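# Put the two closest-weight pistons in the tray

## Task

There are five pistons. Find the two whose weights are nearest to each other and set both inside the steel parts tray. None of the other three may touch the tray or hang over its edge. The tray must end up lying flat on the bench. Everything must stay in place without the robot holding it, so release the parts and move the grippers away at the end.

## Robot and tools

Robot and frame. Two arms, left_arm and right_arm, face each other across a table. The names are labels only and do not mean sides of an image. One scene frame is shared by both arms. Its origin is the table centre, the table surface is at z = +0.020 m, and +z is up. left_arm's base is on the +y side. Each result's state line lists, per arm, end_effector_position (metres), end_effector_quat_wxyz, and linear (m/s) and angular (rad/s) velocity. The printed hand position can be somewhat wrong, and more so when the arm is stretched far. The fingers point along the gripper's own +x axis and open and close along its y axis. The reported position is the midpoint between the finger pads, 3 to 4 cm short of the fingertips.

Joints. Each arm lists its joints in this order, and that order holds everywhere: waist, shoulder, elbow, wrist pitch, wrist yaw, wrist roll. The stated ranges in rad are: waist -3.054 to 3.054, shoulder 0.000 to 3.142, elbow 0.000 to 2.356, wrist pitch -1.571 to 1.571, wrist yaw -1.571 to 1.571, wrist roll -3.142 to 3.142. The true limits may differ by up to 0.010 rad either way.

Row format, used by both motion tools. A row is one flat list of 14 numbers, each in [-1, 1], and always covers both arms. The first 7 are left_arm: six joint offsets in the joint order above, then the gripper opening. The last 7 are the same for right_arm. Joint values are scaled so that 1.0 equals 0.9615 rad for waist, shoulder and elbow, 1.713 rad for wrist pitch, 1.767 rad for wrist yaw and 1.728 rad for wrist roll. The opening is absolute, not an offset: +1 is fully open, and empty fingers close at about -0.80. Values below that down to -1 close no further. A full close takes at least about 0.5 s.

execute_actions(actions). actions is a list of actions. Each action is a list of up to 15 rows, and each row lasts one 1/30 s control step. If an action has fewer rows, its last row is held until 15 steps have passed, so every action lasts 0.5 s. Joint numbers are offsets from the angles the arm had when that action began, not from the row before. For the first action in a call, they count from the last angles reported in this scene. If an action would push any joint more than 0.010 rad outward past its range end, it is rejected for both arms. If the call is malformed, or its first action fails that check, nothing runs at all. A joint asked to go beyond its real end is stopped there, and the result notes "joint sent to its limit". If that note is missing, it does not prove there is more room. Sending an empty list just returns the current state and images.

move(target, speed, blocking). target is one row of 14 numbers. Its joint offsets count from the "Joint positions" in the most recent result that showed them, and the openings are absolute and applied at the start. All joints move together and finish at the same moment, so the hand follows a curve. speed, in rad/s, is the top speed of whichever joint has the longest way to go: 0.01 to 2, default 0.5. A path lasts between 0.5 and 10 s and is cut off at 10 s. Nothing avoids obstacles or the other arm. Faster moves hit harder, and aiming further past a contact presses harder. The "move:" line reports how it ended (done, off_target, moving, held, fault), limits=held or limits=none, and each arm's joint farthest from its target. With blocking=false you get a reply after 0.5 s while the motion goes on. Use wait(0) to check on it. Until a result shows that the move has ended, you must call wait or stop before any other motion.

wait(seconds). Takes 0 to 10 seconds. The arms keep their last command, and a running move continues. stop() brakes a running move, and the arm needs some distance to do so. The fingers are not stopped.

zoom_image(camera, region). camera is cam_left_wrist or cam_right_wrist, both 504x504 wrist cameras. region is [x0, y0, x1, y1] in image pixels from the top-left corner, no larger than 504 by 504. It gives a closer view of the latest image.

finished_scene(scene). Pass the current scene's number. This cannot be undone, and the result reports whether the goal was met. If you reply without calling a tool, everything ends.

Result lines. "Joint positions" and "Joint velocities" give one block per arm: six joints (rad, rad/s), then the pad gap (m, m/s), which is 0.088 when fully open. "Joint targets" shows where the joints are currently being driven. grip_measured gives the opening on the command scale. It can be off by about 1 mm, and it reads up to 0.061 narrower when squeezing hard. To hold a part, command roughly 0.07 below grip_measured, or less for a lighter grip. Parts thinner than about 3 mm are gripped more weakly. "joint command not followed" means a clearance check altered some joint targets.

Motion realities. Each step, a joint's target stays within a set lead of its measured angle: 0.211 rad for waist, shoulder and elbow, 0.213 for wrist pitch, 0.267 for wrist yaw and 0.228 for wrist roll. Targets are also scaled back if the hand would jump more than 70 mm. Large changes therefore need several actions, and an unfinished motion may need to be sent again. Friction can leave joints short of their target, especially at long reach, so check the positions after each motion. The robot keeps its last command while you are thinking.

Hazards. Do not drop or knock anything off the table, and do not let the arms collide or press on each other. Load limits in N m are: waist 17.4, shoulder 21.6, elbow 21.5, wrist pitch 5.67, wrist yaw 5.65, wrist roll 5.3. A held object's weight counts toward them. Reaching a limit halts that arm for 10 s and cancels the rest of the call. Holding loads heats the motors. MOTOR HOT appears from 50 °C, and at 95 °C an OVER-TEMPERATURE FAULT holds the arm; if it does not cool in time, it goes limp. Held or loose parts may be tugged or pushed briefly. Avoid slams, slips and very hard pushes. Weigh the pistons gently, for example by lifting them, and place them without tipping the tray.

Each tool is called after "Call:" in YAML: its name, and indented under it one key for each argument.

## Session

Call:
execute_actions:
  actions: []

Scene clock: 0.00 s.
left_arm: end_effector_position=(+0.0218, +0.2458, +0.1672) grip_measured=+0.829 end_effector_quat_wxyz=(-0.041, +0.625, -0.475, -0.618) end_effector_velocity=(+0.000, +0.002, -0.001) end_effector_angular_velocity=(+0.011, +0.005, +0.015) | right_arm: end_effector_position=(+0.3452, -0.1565, +0.2643) grip_measured=+0.840 end_effector_quat_wxyz=(+0.570, +0.577, +0.434, +0.392) end_effector_velocity=(+0.000, -0.000, -0.001) end_effector_angular_velocity=(-0.010, -0.014, +0.006)
Joint names: [waist, shoulder, elbow, wrist pitch, wrist yaw, wrist roll]
Joint positions: left_arm=[-0.21   0.703  0.235 -0.485  0.092  2.109  0.08 ] | right_arm=[-1.316  1.734  0.76   0.914 -0.812  1.57   0.08 ]
Joint velocities: left_arm=[-0.007 -0.002 -0.002 -0.007 -0.007 -0.022 -0.   ] | right_arm=[-0.002  0.002  0.002 -0.007 -0.007 -0.022 -0.   ]
Motor temperatures (°C, as the motors report them): left_arm=[24 27 25 27 24 23] | right_arm=[25 23 26 28 25 24]
Heat: left arm: hottest shoulder 27 °C (+0.0 °C/min); right arm: hottest wrist pitch 28 °C (+0.0 °C/min).
Joint targets: left_arm=[-0.210 0.703 0.235 -0.485 0.092 2.109] | right_arm=[-1.316 1.734 0.760 0.914 -0.812 1.570]

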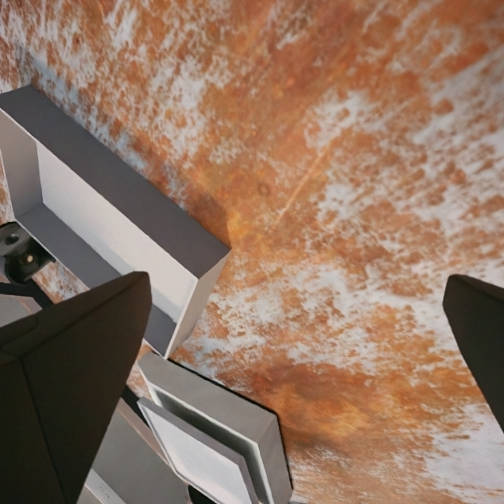

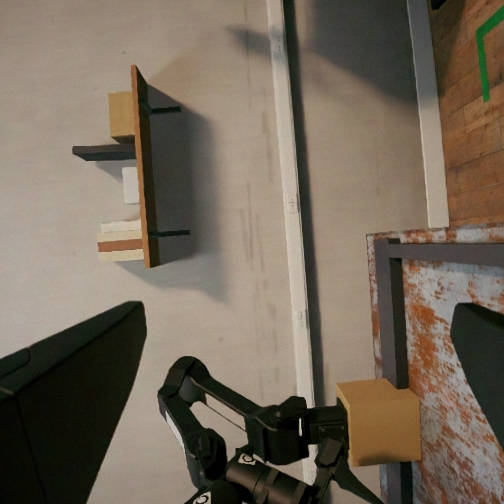

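Call:
move:
  target: [0.218,0.31,1.0,-0.5,-0.052,-1.0,1, 1.0,-0.763,0.77,-1.0,0.46,-0.909,1]
  speed: 1.5

Scene clock: 2.57 s.
left_arm: end_effector_position=(+0.0737, +0.2337, +0.3574) grip_measured=+0.989 end_effector_quat_wxyz=(+0.503, +0.493, +0.262, -0.660) end_effector_velocity=(+0.002, +0.002, +0.001) end_effector_angular_velocity=(-0.002, -0.004, +0.012) | right_arm: end_effector_position=(+0.0572, -0.1643, +0.5087) grip_measured=+1.000 end_effector_quat_wxyz=(+0.757, -0.096, +0.117, +0.636) end_effector_velocity=(-0.001, +0.000, +0.001) end_effector_angular_velocity=(+0.007, -0.002, +0.016)
Joint names: [waist, shoulder, elbow, wrist pitch, wrist yaw, wrist roll]
Joint positions: left_arm=[-0.004  0.997  1.183 -1.339  0.004  0.385  0.087] | right_arm=[-0.359  1.001  1.494 -0.797 -0.004  0.002  0.088]
Joint velocities: left_arm=[ 0.002 -0.007  0.002 -0.007 -0.007 -0.007 -0.   ] | right_arm=[-0.007 -0.002 -0.002  0.007 -0.022 -0.007  0.   ]
Motor temperatures (°C, as the motors report them): left_arm=[24 27 26 27 24 23] | right_arm=[25 24 27 28 25 24]
Heat: left arm: hottest shoulder 27 °C (+0.0 °C/min); right arm: hottest wrist pitch 28 °C (+0.0 °C/min).
Joint targets: left_arm=[-0.001 1.001 1.197 -1.342 0.001 0.381] | right_arm=[-0.355 1.000 1.501 -0.800 0.000 -0.001]
move: off_target (left_arm); limits=none; left_arm: farthest joint: the elbow, 0.014 radians from its target (0.961 radians at the start); right_arm: farthest joint: the elbow, 0.006 radians from its target (0.740 radians at the start)

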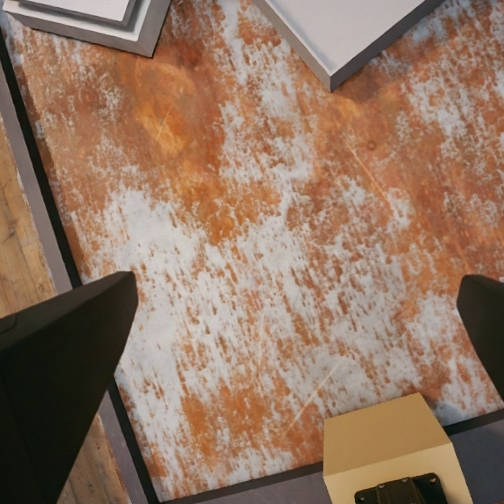

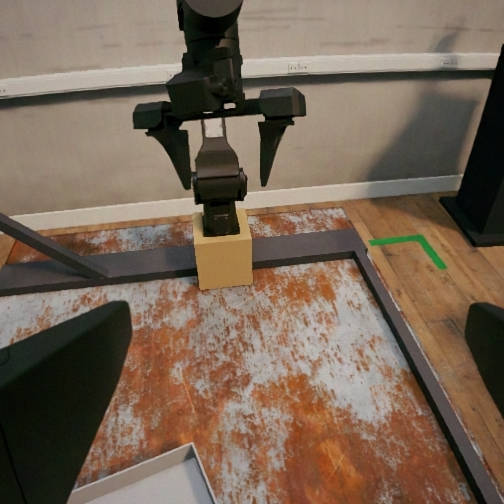

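Call:
execute_actions:
  actions: []

Scene clock: 3.83 s.
left_arm: end_effector_position=(+0.0737, +0.2337, +0.3574) grip_measured=+0.989 end_effector_quat_wxyz=(+0.503, +0.492, +0.262, -0.660) end_effector_velocity=(-0.001, +0.002, -0.001) end_effector_angular_velocity=(+0.007, +0.004, -0.007) | right_arm: end_effector_position=(+0.0571, -0.1643, +0.5087) grip_measured=+1.000 end_effector_quat_wxyz=(+0.757, -0.096, +0.117, +0.636) end_effector_velocity=(+0.001, -0.001, -0.002) end_effector_angular_velocity=(-0.008, -0.003, +0.002)
Joint names: [waist, shoulder, elbow, wrist pitch, wrist yaw, wrist roll]
Joint positions: left_arm=[-0.004  0.997  1.183 -1.339  0.004  0.384  0.087] | right_arm=[-0.358  1.001  1.494 -0.797 -0.004  0.002  0.088]
Joint velocities: left_arm=[ 0.002 -0.002 -0.002 -0.007  0.007  0.007 -0.   ] | right_arm=[-0.007 -0.002 -0.002 -0.007 -0.007 -0.007  0.   ]
Motor temperatures (°C, as the motors report them): left_arm=[24 27 26 27 24 23] | right_arm=[25 24 27 28 25 24]
Heat: left arm: hottest shoulder 27 °C (+0.0 °C/min); right arm: hottest wrist pitch 28 °C (+0.0 °C/min).
Joint targets: left_arm=[-0.001 1.001 1.196 -1.342 0.001 0.381] | right_arm=[-0.355 1.000 1.501 -0.800 0.001 -0.001]

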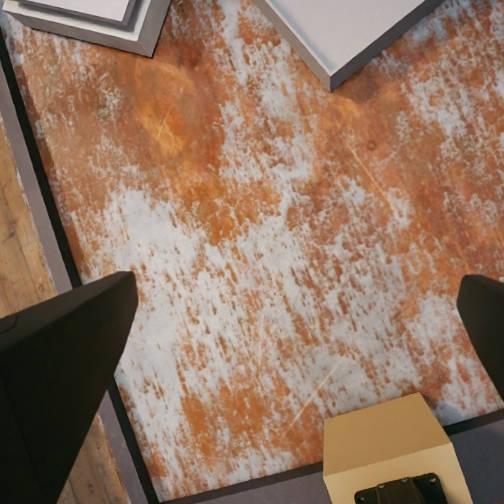

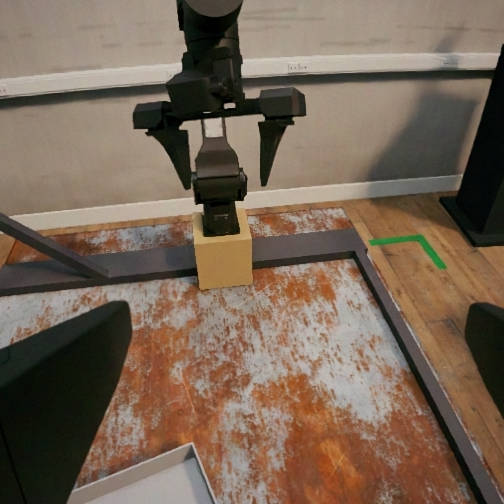

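Call:
move:
  target: [0,0,0.33,0.14,0,-0.222,1, 0.178,0,0,-0.41,0,0,1]
  speed: 1.0

Scene clock: 5.60 s.
left_arm: end_effector_position=(+0.0731, +0.1853, +0.4955) grip_measured=+0.989 end_effector_quat_wxyz=(+0.668, +0.215, +0.211, -0.680) end_effector_velocity=(+0.003, -0.000, +0.001) end_effector_angular_velocity=(-0.007, -0.007, +0.020) | right_arm: end_effector_position=(+0.0108, -0.2512, +0.3901) grip_measured=+1.000 end_effector_quat_wxyz=(+0.622, -0.337, +0.343, +0.618) end_effector_velocity=(+0.002, +0.002, -0.000) end_effector_angular_velocity=(+0.002, -0.010, -0.000)
Joint names: [waist, shoulder, elbow, wrist pitch, wrist yaw, wrist roll]
Joint positions: left_arm=[-0.004  0.997  1.487 -1.102  0.004  0.004  0.087] | right_arm=[-0.191  1.001  1.494 -1.497 -0.004  0.002  0.088]
Joint velocities: left_arm=[-0.002 -0.002 -0.002  0.007 -0.022 -0.007  0.   ] | right_arm=[-0.002  0.002 -0.002  0.007  0.007 -0.007  0.   ]
Motor temperatures (°C, as the motors report them): left_arm=[24 27 26 27 24 23] | right_arm=[25 24 27 29 25 24]
Heat: left arm: hottest shoulder 27 °C (+0.0 °C/min); right arm: hottest wrist pitch 29 °C (+10.7 °C/min).
Joint targets: left_arm=[-0.004 0.997 1.501 -1.099 0.004 0.001] | right_arm=[-0.188 1.001 1.494 -1.500 -0.004 0.002]
move: off_target (left_arm); limits=none; left_arm: farthest joint: the elbow, 0.013 radians from its target (0.317 radians at the start); right_arm: farthest joint: the waist, 0.005 radians from its target (0.172 radians at the start)

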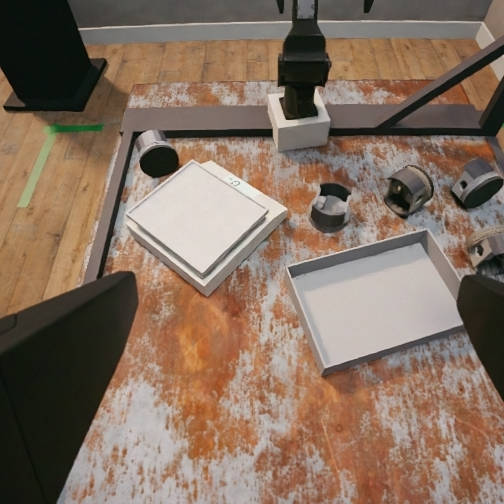

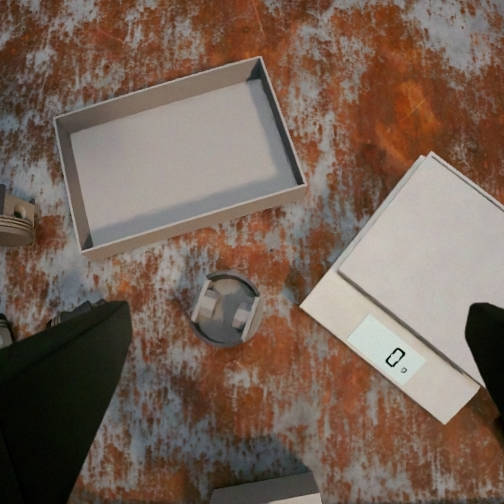

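Call:
zoom_image:
  camera: "cam_left_wrist"
  region: [120, 120, 300, 240]

Call:
move:
  target: [0,0,0,0,0,0,1, 0.85,0,0,0,0,0,1]
  speed: 1.2

Region (120, 120, 300, 240) of cam_left_wrist's 504x504 image, scaled by 2.800, with more detail than that image has.

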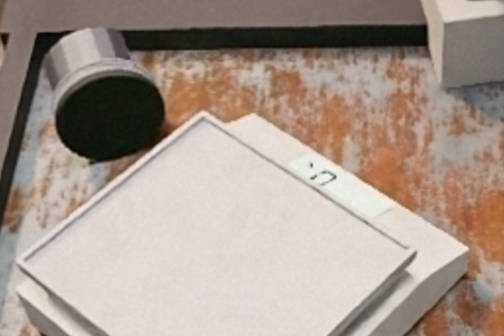

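Scene clock: 8.17 s.
left_arm: end_effector_position=(+0.0731, +0.1853, +0.4956) grip_measured=+0.989 end_effector_quat_wxyz=(+0.668, +0.215, +0.210, -0.680) end_effector_velocity=(+0.002, -0.000, +0.001) end_effector_angular_velocity=(-0.007, -0.010, +0.004) | right_arm: end_effector_position=(-0.1219, -0.3074, +0.3900) grip_measured=+1.000 end_effector_quat_wxyz=(+0.327, -0.446, +0.182, +0.813) end_effector_velocity=(-0.001, -0.003, -0.001) end_effector_angular_velocity=(-0.021, +0.010, +0.003)
Joint names: [waist, shoulder, elbow, wrist pitch, wrist yaw, wrist roll]
Joint positions: left_arm=[-0.004  0.997  1.487 -1.102  0.004  0.004  0.087] | right_arm=[ 0.622  1.001  1.494 -1.497 -0.004  0.002  0.088]
Joint velocities: left_arm=[ 0.002 -0.002 -0.002  0.007 -0.007  0.007 -0.   ] | right_arm=[-0.002 -0.002 -0.002 -0.007 -0.022  0.007  0.   ]
Motor temperatures (°C, as the motors report them): left_arm=[24 26 27 28 24 23] | right_arm=[25 24 27 29 25 24]
Heat: left arm: hottest wrist pitch 28 °C (+7.3 °C/min); right arm: hottest wrist pitch 29 °C (+7.3 °C/min).
Joint targets: left_arm=[-0.004 0.997 1.487 -1.102 0.004 0.004] | right_arm=[0.626 1.001 1.494 -1.497 -0.004 0.002]
move: done; limits=none; left_arm: farthest joint: the waist, 0.000 radians from its target (0.000 radians at the start); right_arm: farthest joint: the waist, 0.004 radians from its target (0.818 radians at the start)

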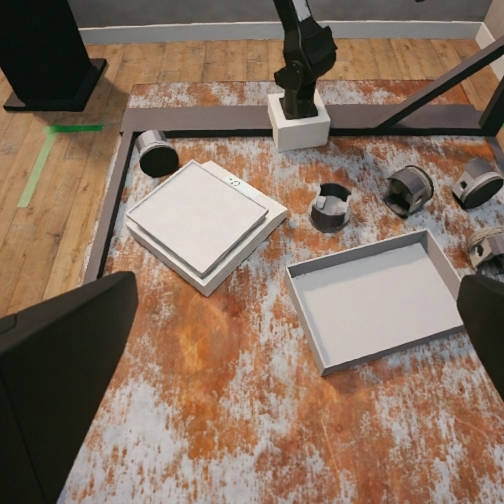

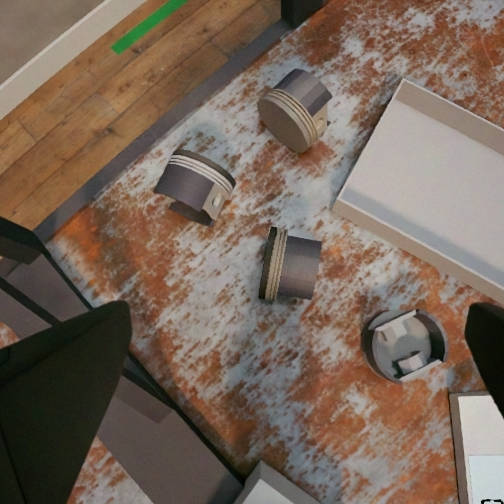

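Call:
move:
  target: [0,0,0,0,0,0,1, -0.149,0.58,-0.443,0.236,0,0.912,1]
  speed: 1.5

Scene clock: 13.97 s.
left_arm: end_effector_position=(+0.0731, +0.1853, +0.4956) grip_measured=+0.989 end_effector_quat_wxyz=(+0.668, +0.215, +0.210, -0.680) end_effector_velocity=(-0.002, -0.000, +0.001) end_effector_angular_velocity=(-0.007, +0.010, -0.004) | right_arm: end_effector_position=(-0.1516, -0.2283, +0.1716) grip_measured=+1.000 end_effector_quat_wxyz=(+0.667, -0.227, +0.671, +0.231) end_effector_velocity=(+0.000, -0.004, -0.001) end_effector_angular_velocity=(-0.023, +0.010, +0.005)
Joint names: [waist, shoulder, elbow, wrist pitch, wrist yaw, wrist roll]
Joint positions: left_arm=[-0.004  0.997  1.487 -1.102  0.004  0.004  0.087] | right_arm=[ 0.482  1.547  1.078 -1.095 -0.004  1.575  0.088]
Joint velocities: left_arm=[-0.002 -0.002 -0.002  0.007  0.007 -0.007 -0.   ] | right_arm=[-0.002 -0.002 -0.007 -0.007 -0.022 -0.007  0.   ]
Motor temperatures (°C, as the motors report them): left_arm=[24 26 27 28 24 23] | right_arm=[25 24 28 29 25 24]
Heat: left arm: hottest wrist pitch 28 °C (+4.3 °C/min); right arm: hottest wrist pitch 29 °C (+4.3 °C/min).
Joint targets: left_arm=[-0.004 0.997 1.487 -1.102 0.004 0.004] | right_arm=[0.479 1.559 1.068 -1.093 -0.004 1.578]
move: off_target (right_arm); limits=none; left_arm: farthest joint: the waist, 0.000 radians from its target (0.000 radians at the start); right_arm: farthest joint: the shoulder, 0.012 radians from its target (0.557 radians at the start)

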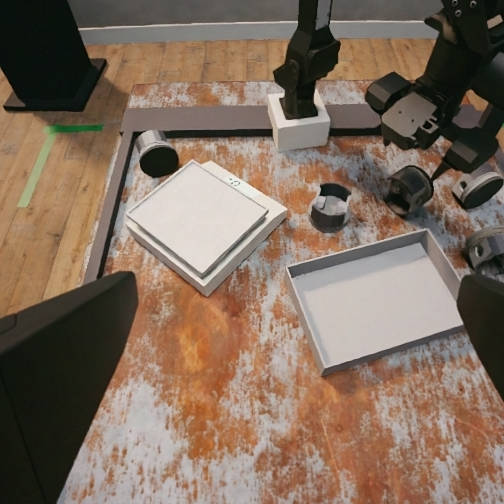

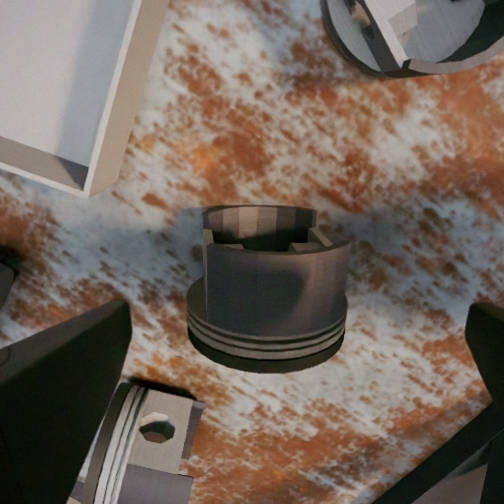

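Call:
move:
  target: [0,0,0,0,0,0,1, 0.065,0.227,-0.253,0.254,0,0.036,1]
  speed: 0.6

Scene clock: 16.63 s.
left_arm: end_effector_position=(+0.0731, +0.1853, +0.4956) grip_measured=+0.989 end_effector_quat_wxyz=(+0.668, +0.215, +0.210, -0.680) end_effector_velocity=(+0.001, +0.001, +0.002) end_effector_angular_velocity=(-0.012, -0.010, -0.001) | right_arm: end_effector_position=(-0.1663, -0.2347, +0.0681) grip_measured=+1.000 end_effector_quat_wxyz=(+0.668, -0.230, +0.670, +0.228) end_effector_velocity=(+0.001, -0.002, +0.000) end_effector_angular_velocity=(-0.010, +0.001, -0.010)
Joint names: [waist, shoulder, elbow, wrist pitch, wrist yaw, wrist roll]
Joint positions: left_arm=[-0.004  0.997  1.487 -1.102  0.004  0.004  0.087] | right_arm=[ 0.541  1.752  0.843 -0.662 -0.004  1.634  0.088]
Joint velocities: left_arm=[-0.002 -0.007 -0.002  0.007 -0.007  0.007 -0.   ] | right_arm=[-0.002 -0.002 -0.002 -0.007 -0.007  0.007  0.   ]
Motor temperatures (°C, as the motors report them): left_arm=[24 26 27 29 24 23] | right_arm=[25 24 28 29 25 24]
Heat: left arm: hottest wrist pitch 29 °C (+7.2 °C/min); right arm: hottest wrist pitch 29 °C (+3.6 °C/min).
Joint targets: left_arm=[-0.004 0.997 1.487 -1.102 0.004 0.004] | right_arm=[0.545 1.765 0.834 -0.660 -0.004 1.637]
move: off_target (right_arm); limits=none; left_arm: farthest joint: the waist, 0.000 radians from its target (0.000 radians at the start); right_arm: farthest joint: the shoulder, 0.013 radians from its target (0.219 radians at the start)

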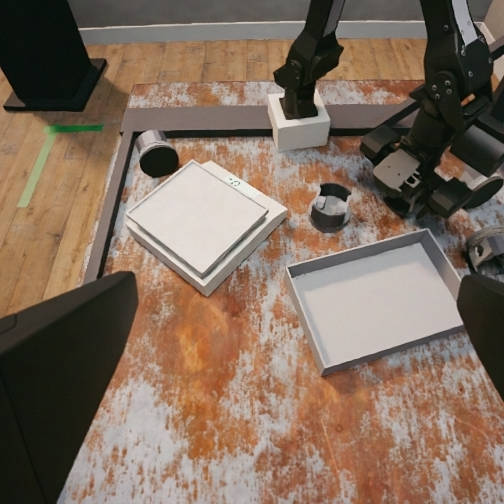

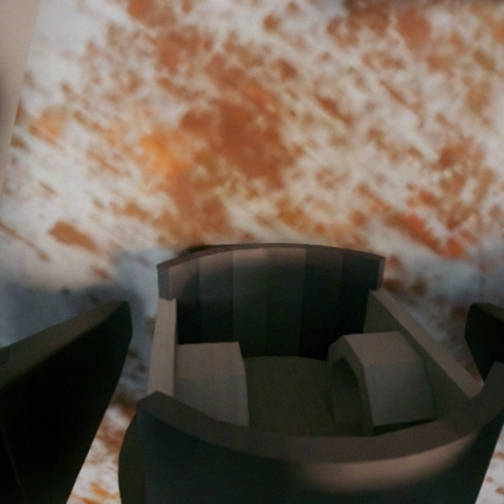

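Call:
execute_actions:
  actions:
    - [[0,0,0,0,0,0,1,0,0,0,0,0,0,0.9],[0,0,0,0,0,0,1,0,0,0,0,0,0,0.8],[0,0,0,0,0,0,1,0,0,0,0,0,0,0.7],[0,0,0,0,0,0,1,0,0,0,0,0,0,0.62],[0,0,0,0,0,0,1,0,0,0,0,0,0,0.55],[0,0,0,0,0,0,1,0,0,0,0,0,0,0.49],[0,0,0,0,0,0,1,0,0,0,0,0,0,0.44],[0,0,0,0,0,0,1,0,0,0,0,0,0,0.4],[0,0,0,0,0,0,1,0,0,0,0,0,0,0.36],[0,0,0,0,0,0,1,0,0,0,0,0,0,0.33],[0,0,0,0,0,0,1,0,0,0,0,0,0,0.3],[0,0,0,0,0,0,1,0,0,0,0,0,0,0.27],[0,0,0,0,0,0,1,0,0,0,0,0,0,0.24],[0,0,0,0,0,0,1,0,0,0,0,0,0,0.22],[0,0,0,0,0,0,1,0,0,0,0,0,0,0.2]]
    - [[0,0,0,0,0,0,1,0,0,0,0,0,0,0.2]]

Scene clock: 18.20 s.
left_arm: end_effector_position=(+0.0731, +0.1853, +0.4956) grip_measured=+0.989 end_effector_quat_wxyz=(+0.668, +0.215, +0.210, -0.680) end_effector_velocity=(+0.002, +0.001, +0.002) end_effector_angular_velocity=(-0.012, -0.018, +0.006) | right_arm: end_effector_position=(-0.1662, -0.2348, +0.0681) grip_measured=+0.312 end_effector_quat_wxyz=(+0.668, -0.230, +0.670, +0.228) end_effector_velocity=(-0.001, -0.002, -0.000) end_effector_angular_velocity=(-0.010, +0.001, +0.024)
Joint names: [waist, shoulder, elbow, wrist pitch, wrist yaw, wrist roll]
Joint positions: left_arm=[-0.004  0.997  1.487 -1.102  0.004  0.004  0.087] | right_arm=[ 0.541  1.752  0.843 -0.663 -0.004  1.634  0.054]
Joint velocities: left_arm=[-0.007 -0.007 -0.002  0.007 -0.022  0.007 -0.   ] | right_arm=[ 0.002  0.002  0.002 -0.007 -0.007 -0.022 -0.   ]
Motor temperatures (°C, as the motors report them): left_arm=[24 26 27 29 24 23] | right_arm=[25 24 28 29 25 24]
Heat: left arm: hottest wrist pitch 29 °C (+6.6 °C/min); right arm: hottest wrist pitch 29 °C (+3.3 °C/min).
Joint targets: left_arm=[-0.004 0.997 1.487 -1.102 0.004 0.004] | right_arm=[0.541 1.752 0.843 -0.663 -0.004 1.634]

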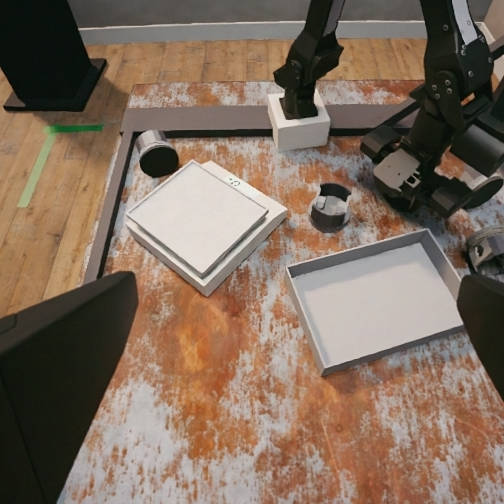

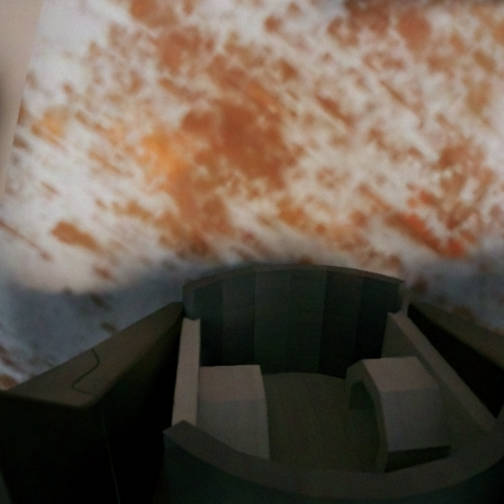

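Call:
move:
  target: [0,0,0,0,0,0,1, -0.515,0,0.694,-0.38,0,-0.35,0.2]
  speed: 1.0

Scene clock: 21.20 s.
left_arm: end_effector_position=(+0.0731, +0.1853, +0.4956) grip_measured=+0.989 end_effector_quat_wxyz=(+0.668, +0.215, +0.210, -0.680) end_effector_velocity=(-0.002, +0.002, -0.004) end_effector_angular_velocity=(+0.022, +0.022, +0.004) | right_arm: end_effector_position=(-0.0645, -0.1211, +0.2209) grip_measured=+0.312 end_effector_quat_wxyz=(+0.654, -0.263, +0.656, +0.268) end_effector_velocity=(-0.000, -0.001, +0.001) end_effector_angular_velocity=(-0.004, +0.007, +0.005)
Joint names: [waist, shoulder, elbow, wrist pitch, wrist yaw, wrist roll]
Joint positions: left_arm=[-0.004  0.997  1.487 -1.102  0.004  0.004  0.087] | right_arm=[ 0.05   1.752  1.497 -1.311 -0.004  1.032  0.054]
Joint velocities: left_arm=[-0.002  0.002  0.002 -0.022  0.007 -0.022 -0.   ] | right_arm=[-0.002 -0.002  0.002 -0.007 -0.007 -0.007 -0.   ]
Motor temperatures (°C, as the motors report them): left_arm=[24 26 27 29 24 23] | right_arm=[25 24 28 28 25 24]
Heat: left arm: hottest wrist pitch 29 °C (+5.7 °C/min); right arm: hottest elbow 28 °C (+0.0 °C/min).
Joint targets: left_arm=[-0.004 0.997 1.487 -1.102 0.004 0.004] | right_arm=[0.046 1.752 1.510 -1.314 -0.004 1.029]
move: off_target (right_arm); limits=none; left_arm: farthest joint: the waist, 0.000 radians from its target (0.000 radians at the start); right_arm: farthest joint: the elbow, 0.013 radians from its target (0.667 radians at the start)

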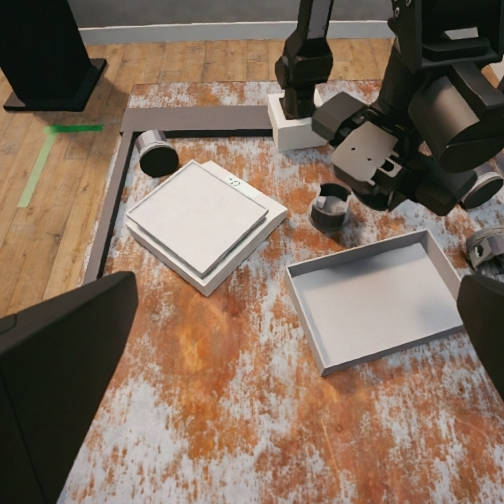

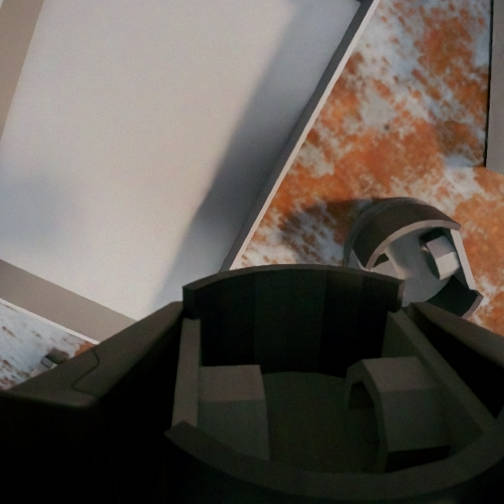

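Call:
move:
  target: [0,0,0,0,0,0,1, -0.999,0.215,0.049,0.094,0,-0.599,0.2]
  speed: 1.1

Scene clock: 23.47 s.
left_arm: end_effector_position=(+0.0731, +0.1853, +0.4956) grip_measured=+0.989 end_effector_quat_wxyz=(+0.668, +0.215, +0.210, -0.680) end_effector_velocity=(-0.000, +0.003, -0.004) end_effector_angular_velocity=(+0.022, +0.010, +0.001) | right_arm: end_effector_position=(+0.2527, -0.1587, +0.1668) grip_measured=+0.312 end_effector_quat_wxyz=(+0.646, -0.288, +0.643, +0.292) end_effector_velocity=(-0.004, -0.004, +0.000) end_effector_angular_velocity=(-0.012, +0.020, +0.005)
Joint names: [waist, shoulder, elbow, wrist pitch, wrist yaw, wrist roll]
Joint positions: left_arm=[-0.004  0.997  1.487 -1.102  0.004  0.004  0.087] | right_arm=[-0.907  1.947  1.533 -1.151 -0.004  0.     0.054]
Joint velocities: left_arm=[ 0.002 -0.002 -0.002 -0.022  0.007 -0.007 -0.   ] | right_arm=[-0.002 -0.002 -0.002 -0.022 -0.007 -0.007  0.   ]
Motor temperatures (°C, as the motors report them): left_arm=[24 26 28 30 24 23] | right_arm=[25 25 28 28 25 24]
Heat: left arm: hottest wrist pitch 30 °C (+7.7 °C/min); right arm: hottest elbow 28 °C (+0.0 °C/min).
Joint targets: left_arm=[-0.004 0.997 1.487 -1.102 0.004 0.004] | right_arm=[-0.911 1.959 1.545 -1.150 -0.004 -0.003]
move: off_target (right_arm); limits=none; left_arm: farthest joint: the waist, 0.000 radians from its target (0.000 radians at the start); right_arm: farthest joint: the shoulder, 0.012 radians from its target (0.207 radians at the start)

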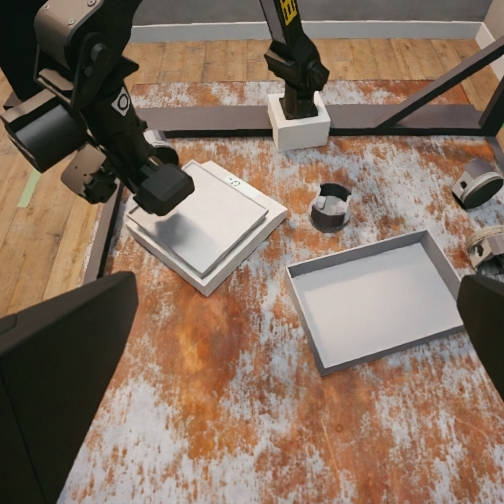

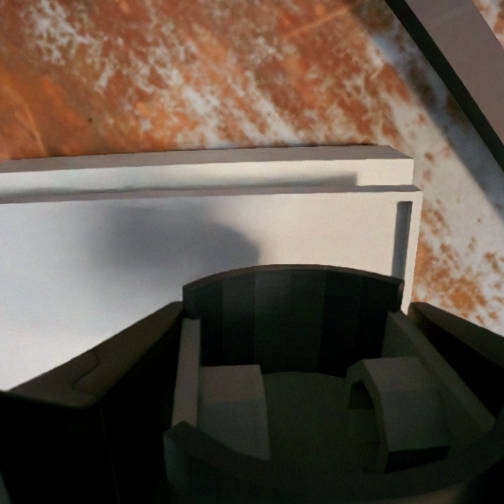

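Call:
move:
  target: [0,0,0,0,0,0,1, 0,0.05,-0.113,0.079,0,0,0.2]
  speed: 0.25

Scene clock: 25.13 s.
left_arm: end_effector_position=(+0.0731, +0.1853, +0.4956) grip_measured=+0.989 end_effector_quat_wxyz=(+0.668, +0.215, +0.210, -0.680) end_effector_velocity=(+0.003, +0.005, -0.003) end_effector_angular_velocity=(+0.017, -0.007, +0.020) | right_arm: end_effector_position=(+0.2525, -0.1589, +0.1329) grip_measured=+0.312 end_effector_quat_wxyz=(+0.646, -0.288, +0.644, +0.292) end_effector_velocity=(-0.005, -0.005, -0.001) end_effector_angular_velocity=(-0.015, +0.023, -0.010)
Joint names: [waist, shoulder, elbow, wrist pitch, wrist yaw, wrist roll]
Joint positions: left_arm=[-0.004  0.997  1.487 -1.102  0.004  0.004  0.087] | right_arm=[-0.907  1.977  1.438 -1.026 -0.004  0.     0.054]
Joint velocities: left_arm=[-0.002 -0.007 -0.002 -0.022 -0.022 -0.007  0.   ] | right_arm=[-0.002 -0.002 -0.007 -0.022 -0.007  0.007 -0.001]
Motor temperatures (°C, as the motors report them): left_arm=[24 26 28 30 24 23] | right_arm=[25 25 29 28 25 24]
Heat: left arm: hottest wrist pitch 30 °C (+7.2 °C/min); right arm: hottest elbow 29 °C (+2.4 °C/min).
Joint targets: left_arm=[-0.004 0.997 1.487 -1.102 0.004 0.004] | right_arm=[-0.907 1.995 1.424 -1.015 -0.004 0.001]
move: off_target (right_arm); limits=none; left_arm: farthest joint: the waist, 0.000 radians from its target (0.000 radians at the start); right_arm: farthest joint: the shoulder, 0.018 radians from its target (0.048 radians at the start)

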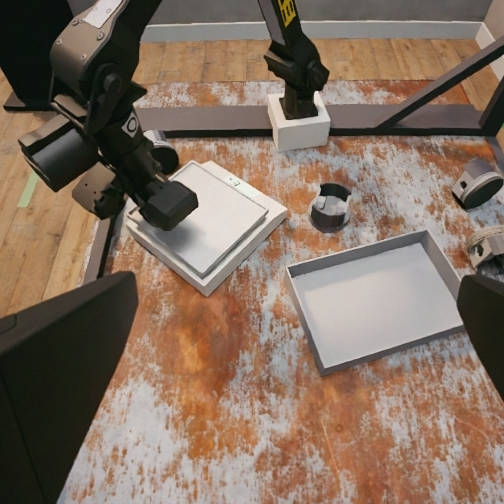

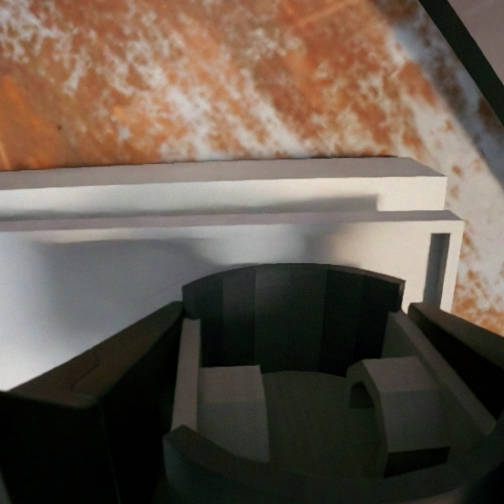

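Call:
execute_actions:
  actions:
    - [[0,0,0,0,0,0,1,0,0,0,0,0,0,0.25],[0,0,0,0,0,0,1,0,0,0,0,0,0,0.3],[0,0,0,0,0,0,1,0,0,0,0,0,0,0.34],[0,0,0,0,0,0,1,0,0,0,0,0,0,0.4],[0,0,0,0,0,0,1,0,0,0,0,0,0,0.5],[0,0,0,0,0,0,1,0,0,0,0,0,0,0.6],[0,0,0,0,0,0,1,0,0,0,0,0,0,0.7],[0,0,0,0,0,0,1,0,0,0,0,0,0,0.8],[0,0,0,0,0,0,1,0,0,0,0,0,0,0.9],[0,0,0,0,0,0,1,0,0,0,0,0,0,1]]

Call:
move:
  target: [0,0,0,0,0,0,1, 0,-0.315,0.154,-0.256,0,0,1]
  speed: 0.8

Scene clock: 26.70 s.
left_arm: end_effector_position=(+0.0731, +0.1853, +0.4956) grip_measured=+0.989 end_effector_quat_wxyz=(+0.668, +0.215, +0.210, -0.680) end_effector_velocity=(+0.001, +0.003, -0.004) end_effector_angular_velocity=(+0.022, -0.010, -0.001) | right_arm: end_effector_position=(+0.2524, -0.1587, +0.1328) grip_measured=+0.939 end_effector_quat_wxyz=(+0.646, -0.288, +0.644, +0.292) end_effector_velocity=(-0.000, -0.003, -0.001) end_effector_angular_velocity=(-0.014, +0.003, -0.010)
Joint names: [waist, shoulder, elbow, wrist pitch, wrist yaw, wrist roll]
Joint positions: left_arm=[-0.004  0.997  1.487 -1.102  0.004  0.004  0.087] | right_arm=[-0.907  1.977  1.437 -1.025 -0.004  0.     0.085]
Joint velocities: left_arm=[-0.002 -0.002 -0.002 -0.022 -0.007  0.007 -0.   ] | right_arm=[-0.002  0.002 -0.002 -0.007  0.007  0.007  0.028]
Motor temperatures (°C, as the motors report them): left_arm=[24 26 28 30 24 23] | right_arm=[25 25 29 28 25 24]
Heat: left arm: hottest wrist pitch 30 °C (+6.7 °C/min); right arm: hottest elbow 29 °C (+2.2 °C/min).
Joint targets: left_arm=[-0.004 0.997 1.487 -1.102 0.004 0.004] | right_arm=[-0.907 1.977 1.437 -1.026 -0.003 0.000]

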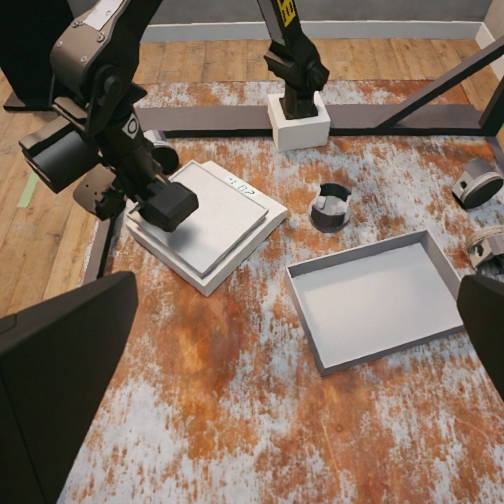

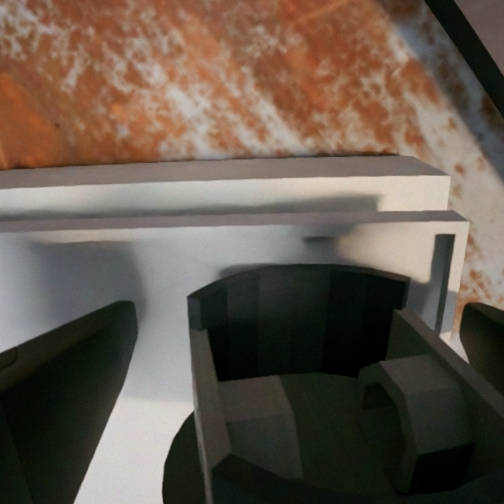

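Scene clock: 27.97 s.
left_arm: end_effector_position=(+0.0731, +0.1853, +0.4956) grip_measured=+0.989 end_effector_quat_wxyz=(+0.668, +0.215, +0.210, -0.680) end_effector_velocity=(+0.002, +0.001, -0.002) end_effector_angular_velocity=(+0.007, +0.002, +0.013) | right_arm: end_effector_position=(+0.2087, -0.2080, +0.2614) grip_measured=+1.000 end_effector_quat_wxyz=(+0.646, -0.288, +0.644, +0.292) end_effector_velocity=(-0.005, -0.003, +0.000) end_effector_angular_velocity=(-0.012, +0.020, +0.010)
Joint names: [waist, shoulder, elbow, wrist pitch, wrist yaw, wrist roll]
Joint positions: left_arm=[-0.004  0.997  1.487 -1.102  0.004  0.004  0.087] | right_arm=[-0.907  1.683  1.579 -1.461 -0.004  0.     0.088]
Joint velocities: left_arm=[ 0.002 -0.002 -0.002 -0.007 -0.007 -0.007  0.   ] | right_arm=[ 0.002 -0.002 -0.002 -0.022 -0.007 -0.007  0.   ]
Motor temperatures (°C, as the motors report them): left_arm=[24 26 28 30 24 23] | right_arm=[25 26 29 28 25 24]
Heat: left arm: hottest wrist pitch 30 °C (+6.4 °C/min); right arm: hottest elbow 29 °C (+2.1 °C/min).
Joint targets: left_arm=[-0.004 0.997 1.487 -1.102 0.004 0.004] | right_arm=[-0.907 1.675 1.585 -1.463 -0.004 0.000]
move: done; limits=none; left_arm: farthest joint: the waist, 0.000 radians from its target (0.000 radians at the start); right_arm: farthest joint: the shoulder, 0.009 radians from its target (0.303 radians at the start)

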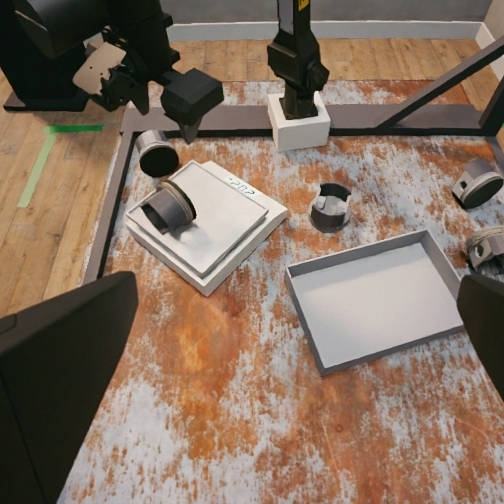

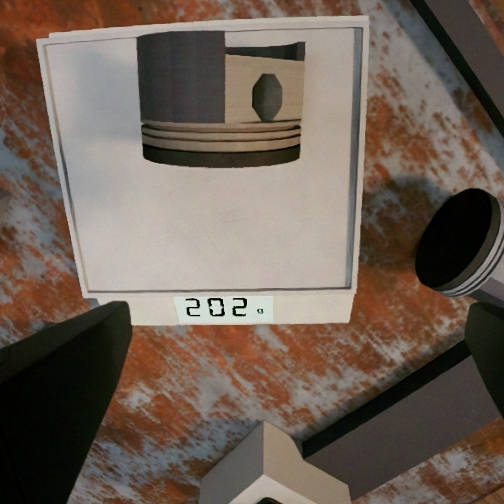

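Call:
wait:
  seconds: 1

Scene clock: 29.27 s.
left_arm: end_effector_position=(+0.0731, +0.1853, +0.4956) grip_measured=+0.989 end_effector_quat_wxyz=(+0.668, +0.215, +0.210, -0.680) end_effector_velocity=(+0.002, +0.003, -0.001) end_effector_angular_velocity=(+0.003, +0.005, +0.023) | right_arm: end_effector_position=(+0.2087, -0.2080, +0.2614) grip_measured=+1.000 end_effector_quat_wxyz=(+0.646, -0.288, +0.644, +0.292) end_effector_velocity=(-0.000, -0.003, +0.000) end_effector_angular_velocity=(-0.010, -0.001, +0.005)
Joint names: [waist, shoulder, elbow, wrist pitch, wrist yaw, wrist roll]
Joint positions: left_arm=[-0.004  0.997  1.487 -1.102  0.004  0.004  0.087] | right_arm=[-0.907  1.683  1.579 -1.462 -0.004  0.     0.088]
Joint velocities: left_arm=[-0.007 -0.007 -0.002 -0.007 -0.022 -0.022  0.   ] | right_arm=[-0.002 -0.002 -0.002 -0.007  0.007 -0.007  0.   ]
Motor temperatures (°C, as the motors report them): left_arm=[24 26 28 30 24 23] | right_arm=[25 26 29 28 25 24]
Heat: left arm: hottest wrist pitch 30 °C (+6.2 °C/min); right arm: hottest elbow 29 °C (+2.1 °C/min).
Joint targets: left_arm=[-0.004 0.997 1.487 -1.102 0.004 0.004] | right_arm=[-0.907 1.675 1.585 -1.464 -0.004 0.000]
wait: 1.00 s; at rest from the start

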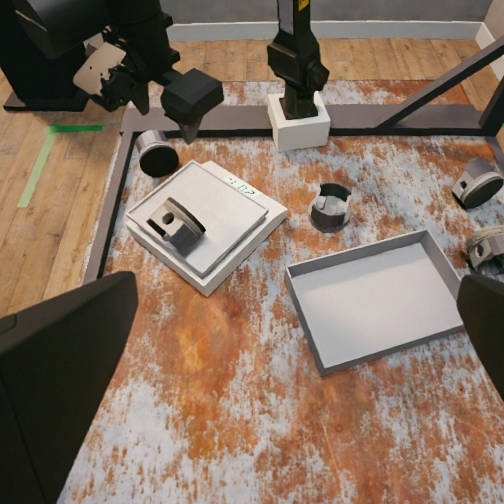

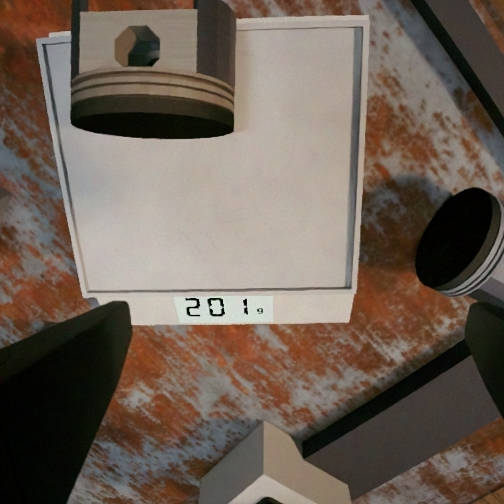

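Call:
move:
  target: [0,0,0,0,0,0,1, -0.639,-0.06,-0.446,0.213,0,0.948,1]
  speed: 1.5

Scene clock: 31.97 s.
left_arm: end_effector_position=(+0.0731, +0.1853, +0.4956) grip_measured=+0.989 end_effector_quat_wxyz=(+0.668, +0.215, +0.210, -0.680) end_effector_velocity=(+0.001, +0.001, -0.002) end_effector_angular_velocity=(+0.008, +0.014, +0.016) | right_arm: end_effector_position=(+0.2834, -0.3673, +0.1692) grip_measured=+1.000 end_effector_quat_wxyz=(+0.539, +0.455, +0.543, -0.456) end_effector_velocity=(-0.001, -0.004, +0.000) end_effector_angular_velocity=(-0.009, +0.005, +0.000)
Joint names: [waist, shoulder, elbow, wrist pitch, wrist yaw, wrist roll]
Joint positions: left_arm=[-0.004  0.997  1.487 -1.102  0.004  0.004  0.087] | right_arm=[-1.518  1.636  1.16  -1.098 -0.004  1.635  0.088]
Joint velocities: left_arm=[-0.002 -0.002 -0.002 -0.007 -0.007 -0.022 -0.   ] | right_arm=[-0.007 -0.002 -0.002 -0.007  0.007 -0.007  0.   ]
Motor temperatures (°C, as the motors report them): left_arm=[24 26 28 31 24 23] | right_arm=[25 26 29 28 25 24]
Heat: left arm: hottest wrist pitch 31 °C (+7.5 °C/min); right arm: hottest elbow 29 °C (+1.9 °C/min).
Joint targets: left_arm=[-0.004 0.997 1.487 -1.102 0.004 0.004] | right_arm=[-1.522 1.625 1.150 -1.097 -0.004 1.638]
move: off_target (right_arm); limits=none; left_arm: farthest joint: the waist, 0.000 radians from its target (0.000 radians at the start); right_arm: farthest joint: the shoulder, 0.011 radians from its target (0.058 radians at the start)

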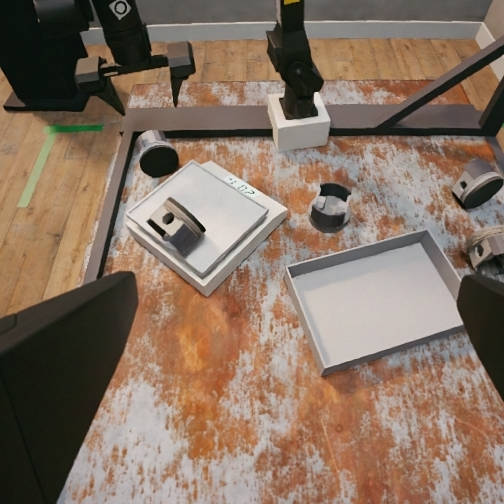

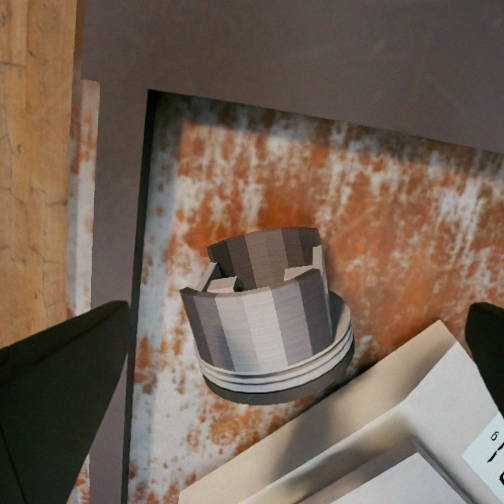

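Call:
move:
  target: [0,0,0,0,0,0,1, 0.104,0.218,-0.23,0.242,0,-0.057,0.78]
  speed: 0.5

Scene clock: 34.87 s.
left_arm: end_effector_position=(+0.0731, +0.1853, +0.4956) grip_measured=+0.989 end_effector_quat_wxyz=(+0.668, +0.215, +0.210, -0.680) end_effector_velocity=(+0.001, +0.000, -0.001) end_effector_angular_velocity=(+0.007, +0.002, +0.008) | right_arm: end_effector_position=(+0.2836, -0.3387, +0.0684) grip_measured=+0.782 end_effector_quat_wxyz=(+0.581, +0.403, +0.583, -0.401) end_effector_velocity=(-0.003, -0.001, -0.001) end_effector_angular_velocity=(+0.003, +0.014, +0.020)
Joint names: [waist, shoulder, elbow, wrist pitch, wrist yaw, wrist roll]
Joint positions: left_arm=[-0.004  0.997  1.487 -1.102  0.004  0.004  0.087] | right_arm=[-1.422  1.832  0.947 -0.686 -0.004  1.54   0.077]
Joint velocities: left_arm=[-0.002  0.002  0.002 -0.007 -0.007 -0.007 -0.   ] | right_arm=[-0.002  0.002 -0.002 -0.007 -0.007 -0.022 -0.   ]
Motor temperatures (°C, as the motors report them): left_arm=[24 26 28 31 24 23] | right_arm=[25 27 29 28 25 24]
Heat: left arm: hottest wrist pitch 31 °C (+6.9 °C/min); right arm: hottest elbow 29 °C (+1.7 °C/min).
Joint targets: left_arm=[-0.004 0.997 1.487 -1.102 0.004 0.004] | right_arm=[-1.418 1.846 0.939 -0.684 -0.004 1.537]
move: off_target (right_arm); limits=none; left_arm: farthest joint: the waist, 0.000 radians from its target (0.000 radians at the start); right_arm: farthest joint: the shoulder, 0.014 radians from its target (0.209 radians at the start)

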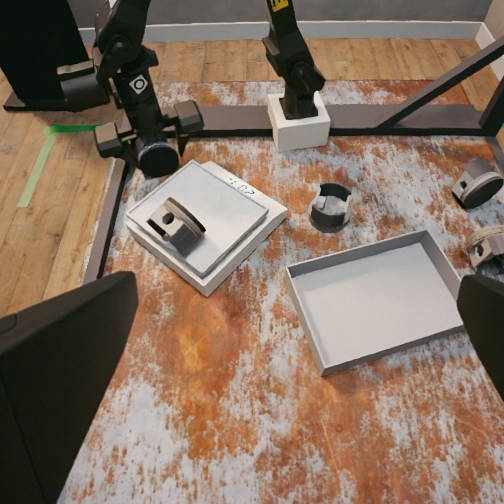

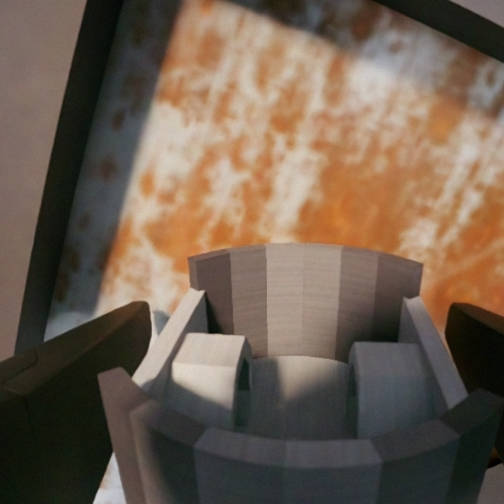

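Call:
execute_actions:
  actions:
    - [[0,0,0,0,0,0,1,0,0,0,0,0,0,0.7],[0,0,0,0,0,0,1,0,0,0,0,0,0,0.62],[0,0,0,0,0,0,1,0,0,0,0,0,0,0.55],[0,0,0,0,0,0,1,0,0,0,0,0,0,0.49],[0,0,0,0,0,0,1,0,0,0,0,0,0,0.44],[0,0,0,0,0,0,1,0,0,0,0,0,0,0.4],[0,0,0,0,0,0,1,0,0,0,0,0,0,0.36],[0,0,0,0,0,0,1,0,0,0,0,0,0,0.33],[0,0,0,0,0,0,1,0,0,0,0,0,0,0.3],[0,0,0,0,0,0,1,0,0,0,0,0,0,0.27],[0,0,0,0,0,0,1,0,0,0,0,0,0,0.24],[0,0,0,0,0,0,1,0,0,0,0,0,0,0.22],[0,0,0,0,0,0,1,0,0,0,0,0,0,0.2]]

Scene clock: 36.37 s.
left_arm: end_effector_position=(+0.0731, +0.1853, +0.4956) grip_measured=+0.989 end_effector_quat_wxyz=(+0.668, +0.215, +0.210, -0.680) end_effector_velocity=(-0.001, +0.003, -0.002) end_effector_angular_velocity=(+0.007, +0.002, +0.003) | right_arm: end_effector_position=(+0.2836, -0.3389, +0.0683) grip_measured=+0.289 end_effector_quat_wxyz=(+0.581, +0.402, +0.583, -0.401) end_effector_velocity=(+0.001, +0.001, +0.001) end_effector_angular_velocity=(+0.011, -0.009, +0.005)
Joint names: [waist, shoulder, elbow, wrist pitch, wrist yaw, wrist roll]
Joint positions: left_arm=[-0.004  0.997  1.487 -1.102  0.004  0.004  0.087] | right_arm=[-1.422  1.832  0.947 -0.686 -0.003  1.54   0.053]
Joint velocities: left_arm=[-0.007 -0.007 -0.007 -0.007 -0.007 -0.007 -0.   ] | right_arm=[-0.002 -0.007 -0.002  0.007 -0.007 -0.007 -0.   ]
Motor temperatures (°C, as the motors report them): left_arm=[24 26 28 31 24 23] | right_arm=[25 27 29 28 25 24]
Heat: left arm: hottest wrist pitch 31 °C (+6.6 °C/min); right arm: hottest elbow 29 °C (+1.6 °C/min).
Joint targets: left_arm=[-0.004 0.997 1.487 -1.102 0.004 0.004] | right_arm=[-1.421 1.832 0.947 -0.686 -0.004 1.540]

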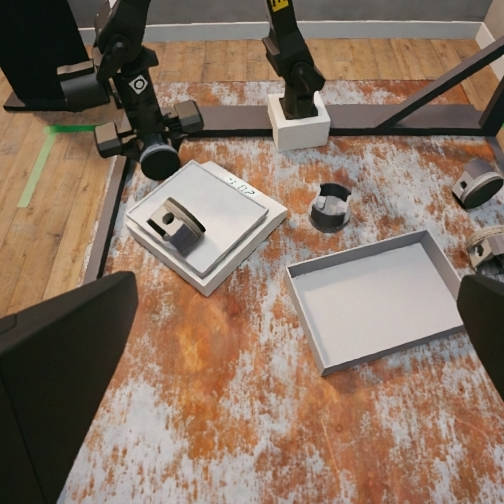

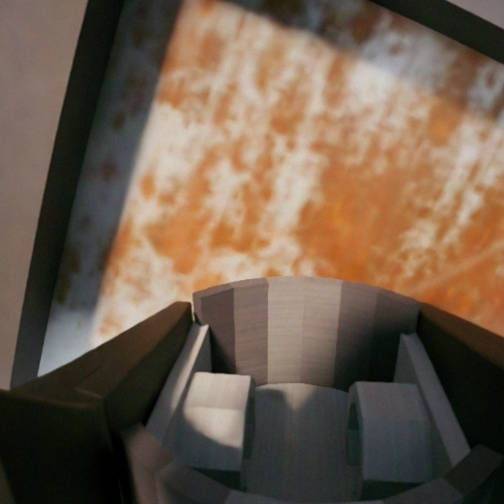

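Call:
move:
  target: [0,0,0,0,0,0,1, 0,-0.186,0.271,-0.243,0,0.1,0.2]
  speed: 0.8

Scene clock: 37.87 s.
left_arm: end_effector_position=(+0.0731, +0.1853, +0.4956) grip_measured=+0.989 end_effector_quat_wxyz=(+0.668, +0.215, +0.210, -0.680) end_effector_velocity=(-0.001, +0.001, -0.002) end_effector_angular_velocity=(+0.008, +0.014, +0.011) | right_arm: end_effector_position=(+0.2845, -0.3385, +0.1694) grip_measured=+0.289 end_effector_quat_wxyz=(+0.545, +0.450, +0.547, -0.450) end_effector_velocity=(-0.002, -0.000, +0.000) end_effector_angular_velocity=(+0.005, +0.009, +0.005)
Joint names: [waist, shoulder, elbow, wrist pitch, wrist yaw, wrist roll]
Joint positions: left_arm=[-0.004  0.997  1.487 -1.102  0.004  0.004  0.087] | right_arm=[-1.422  1.668  1.195 -1.099 -0.003  1.709  0.053]
Joint velocities: left_arm=[-0.007 -0.002 -0.002 -0.007 -0.007 -0.022 -0.   ] | right_arm=[-0.002 -0.002 -0.002 -0.007 -0.007 -0.007  0.   ]
Motor temperatures (°C, as the motors report them): left_arm=[24 26 28 31 24 23] | right_arm=[25 27 29 28 25 24]
Heat: left arm: hottest wrist pitch 31 °C (+6.3 °C/min); right arm: hottest elbow 29 °C (+1.6 °C/min).
Joint targets: left_arm=[-0.004 0.997 1.487 -1.102 0.004 0.004] | right_arm=[-1.422 1.654 1.208 -1.102 -0.003 1.713]
move: off_target (right_arm); limits=none; left_arm: farthest joint: the waist, 0.000 radians from its target (0.000 radians at the start); right_arm: farthest joint: the shoulder, 0.015 radians from its target (0.179 radians at the start)

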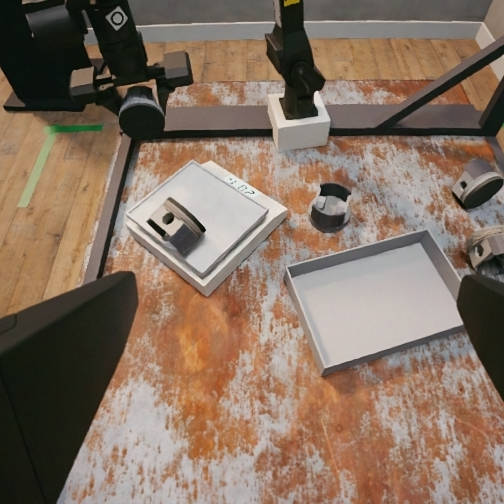

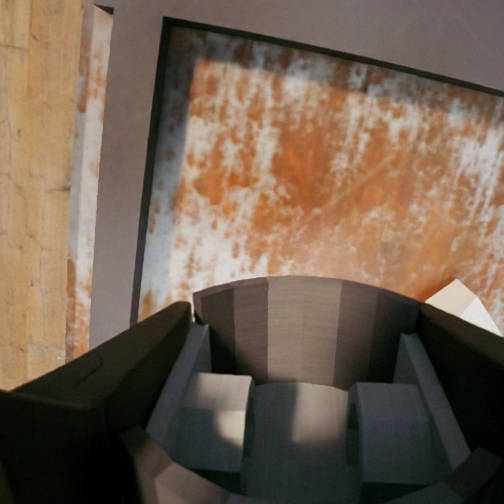

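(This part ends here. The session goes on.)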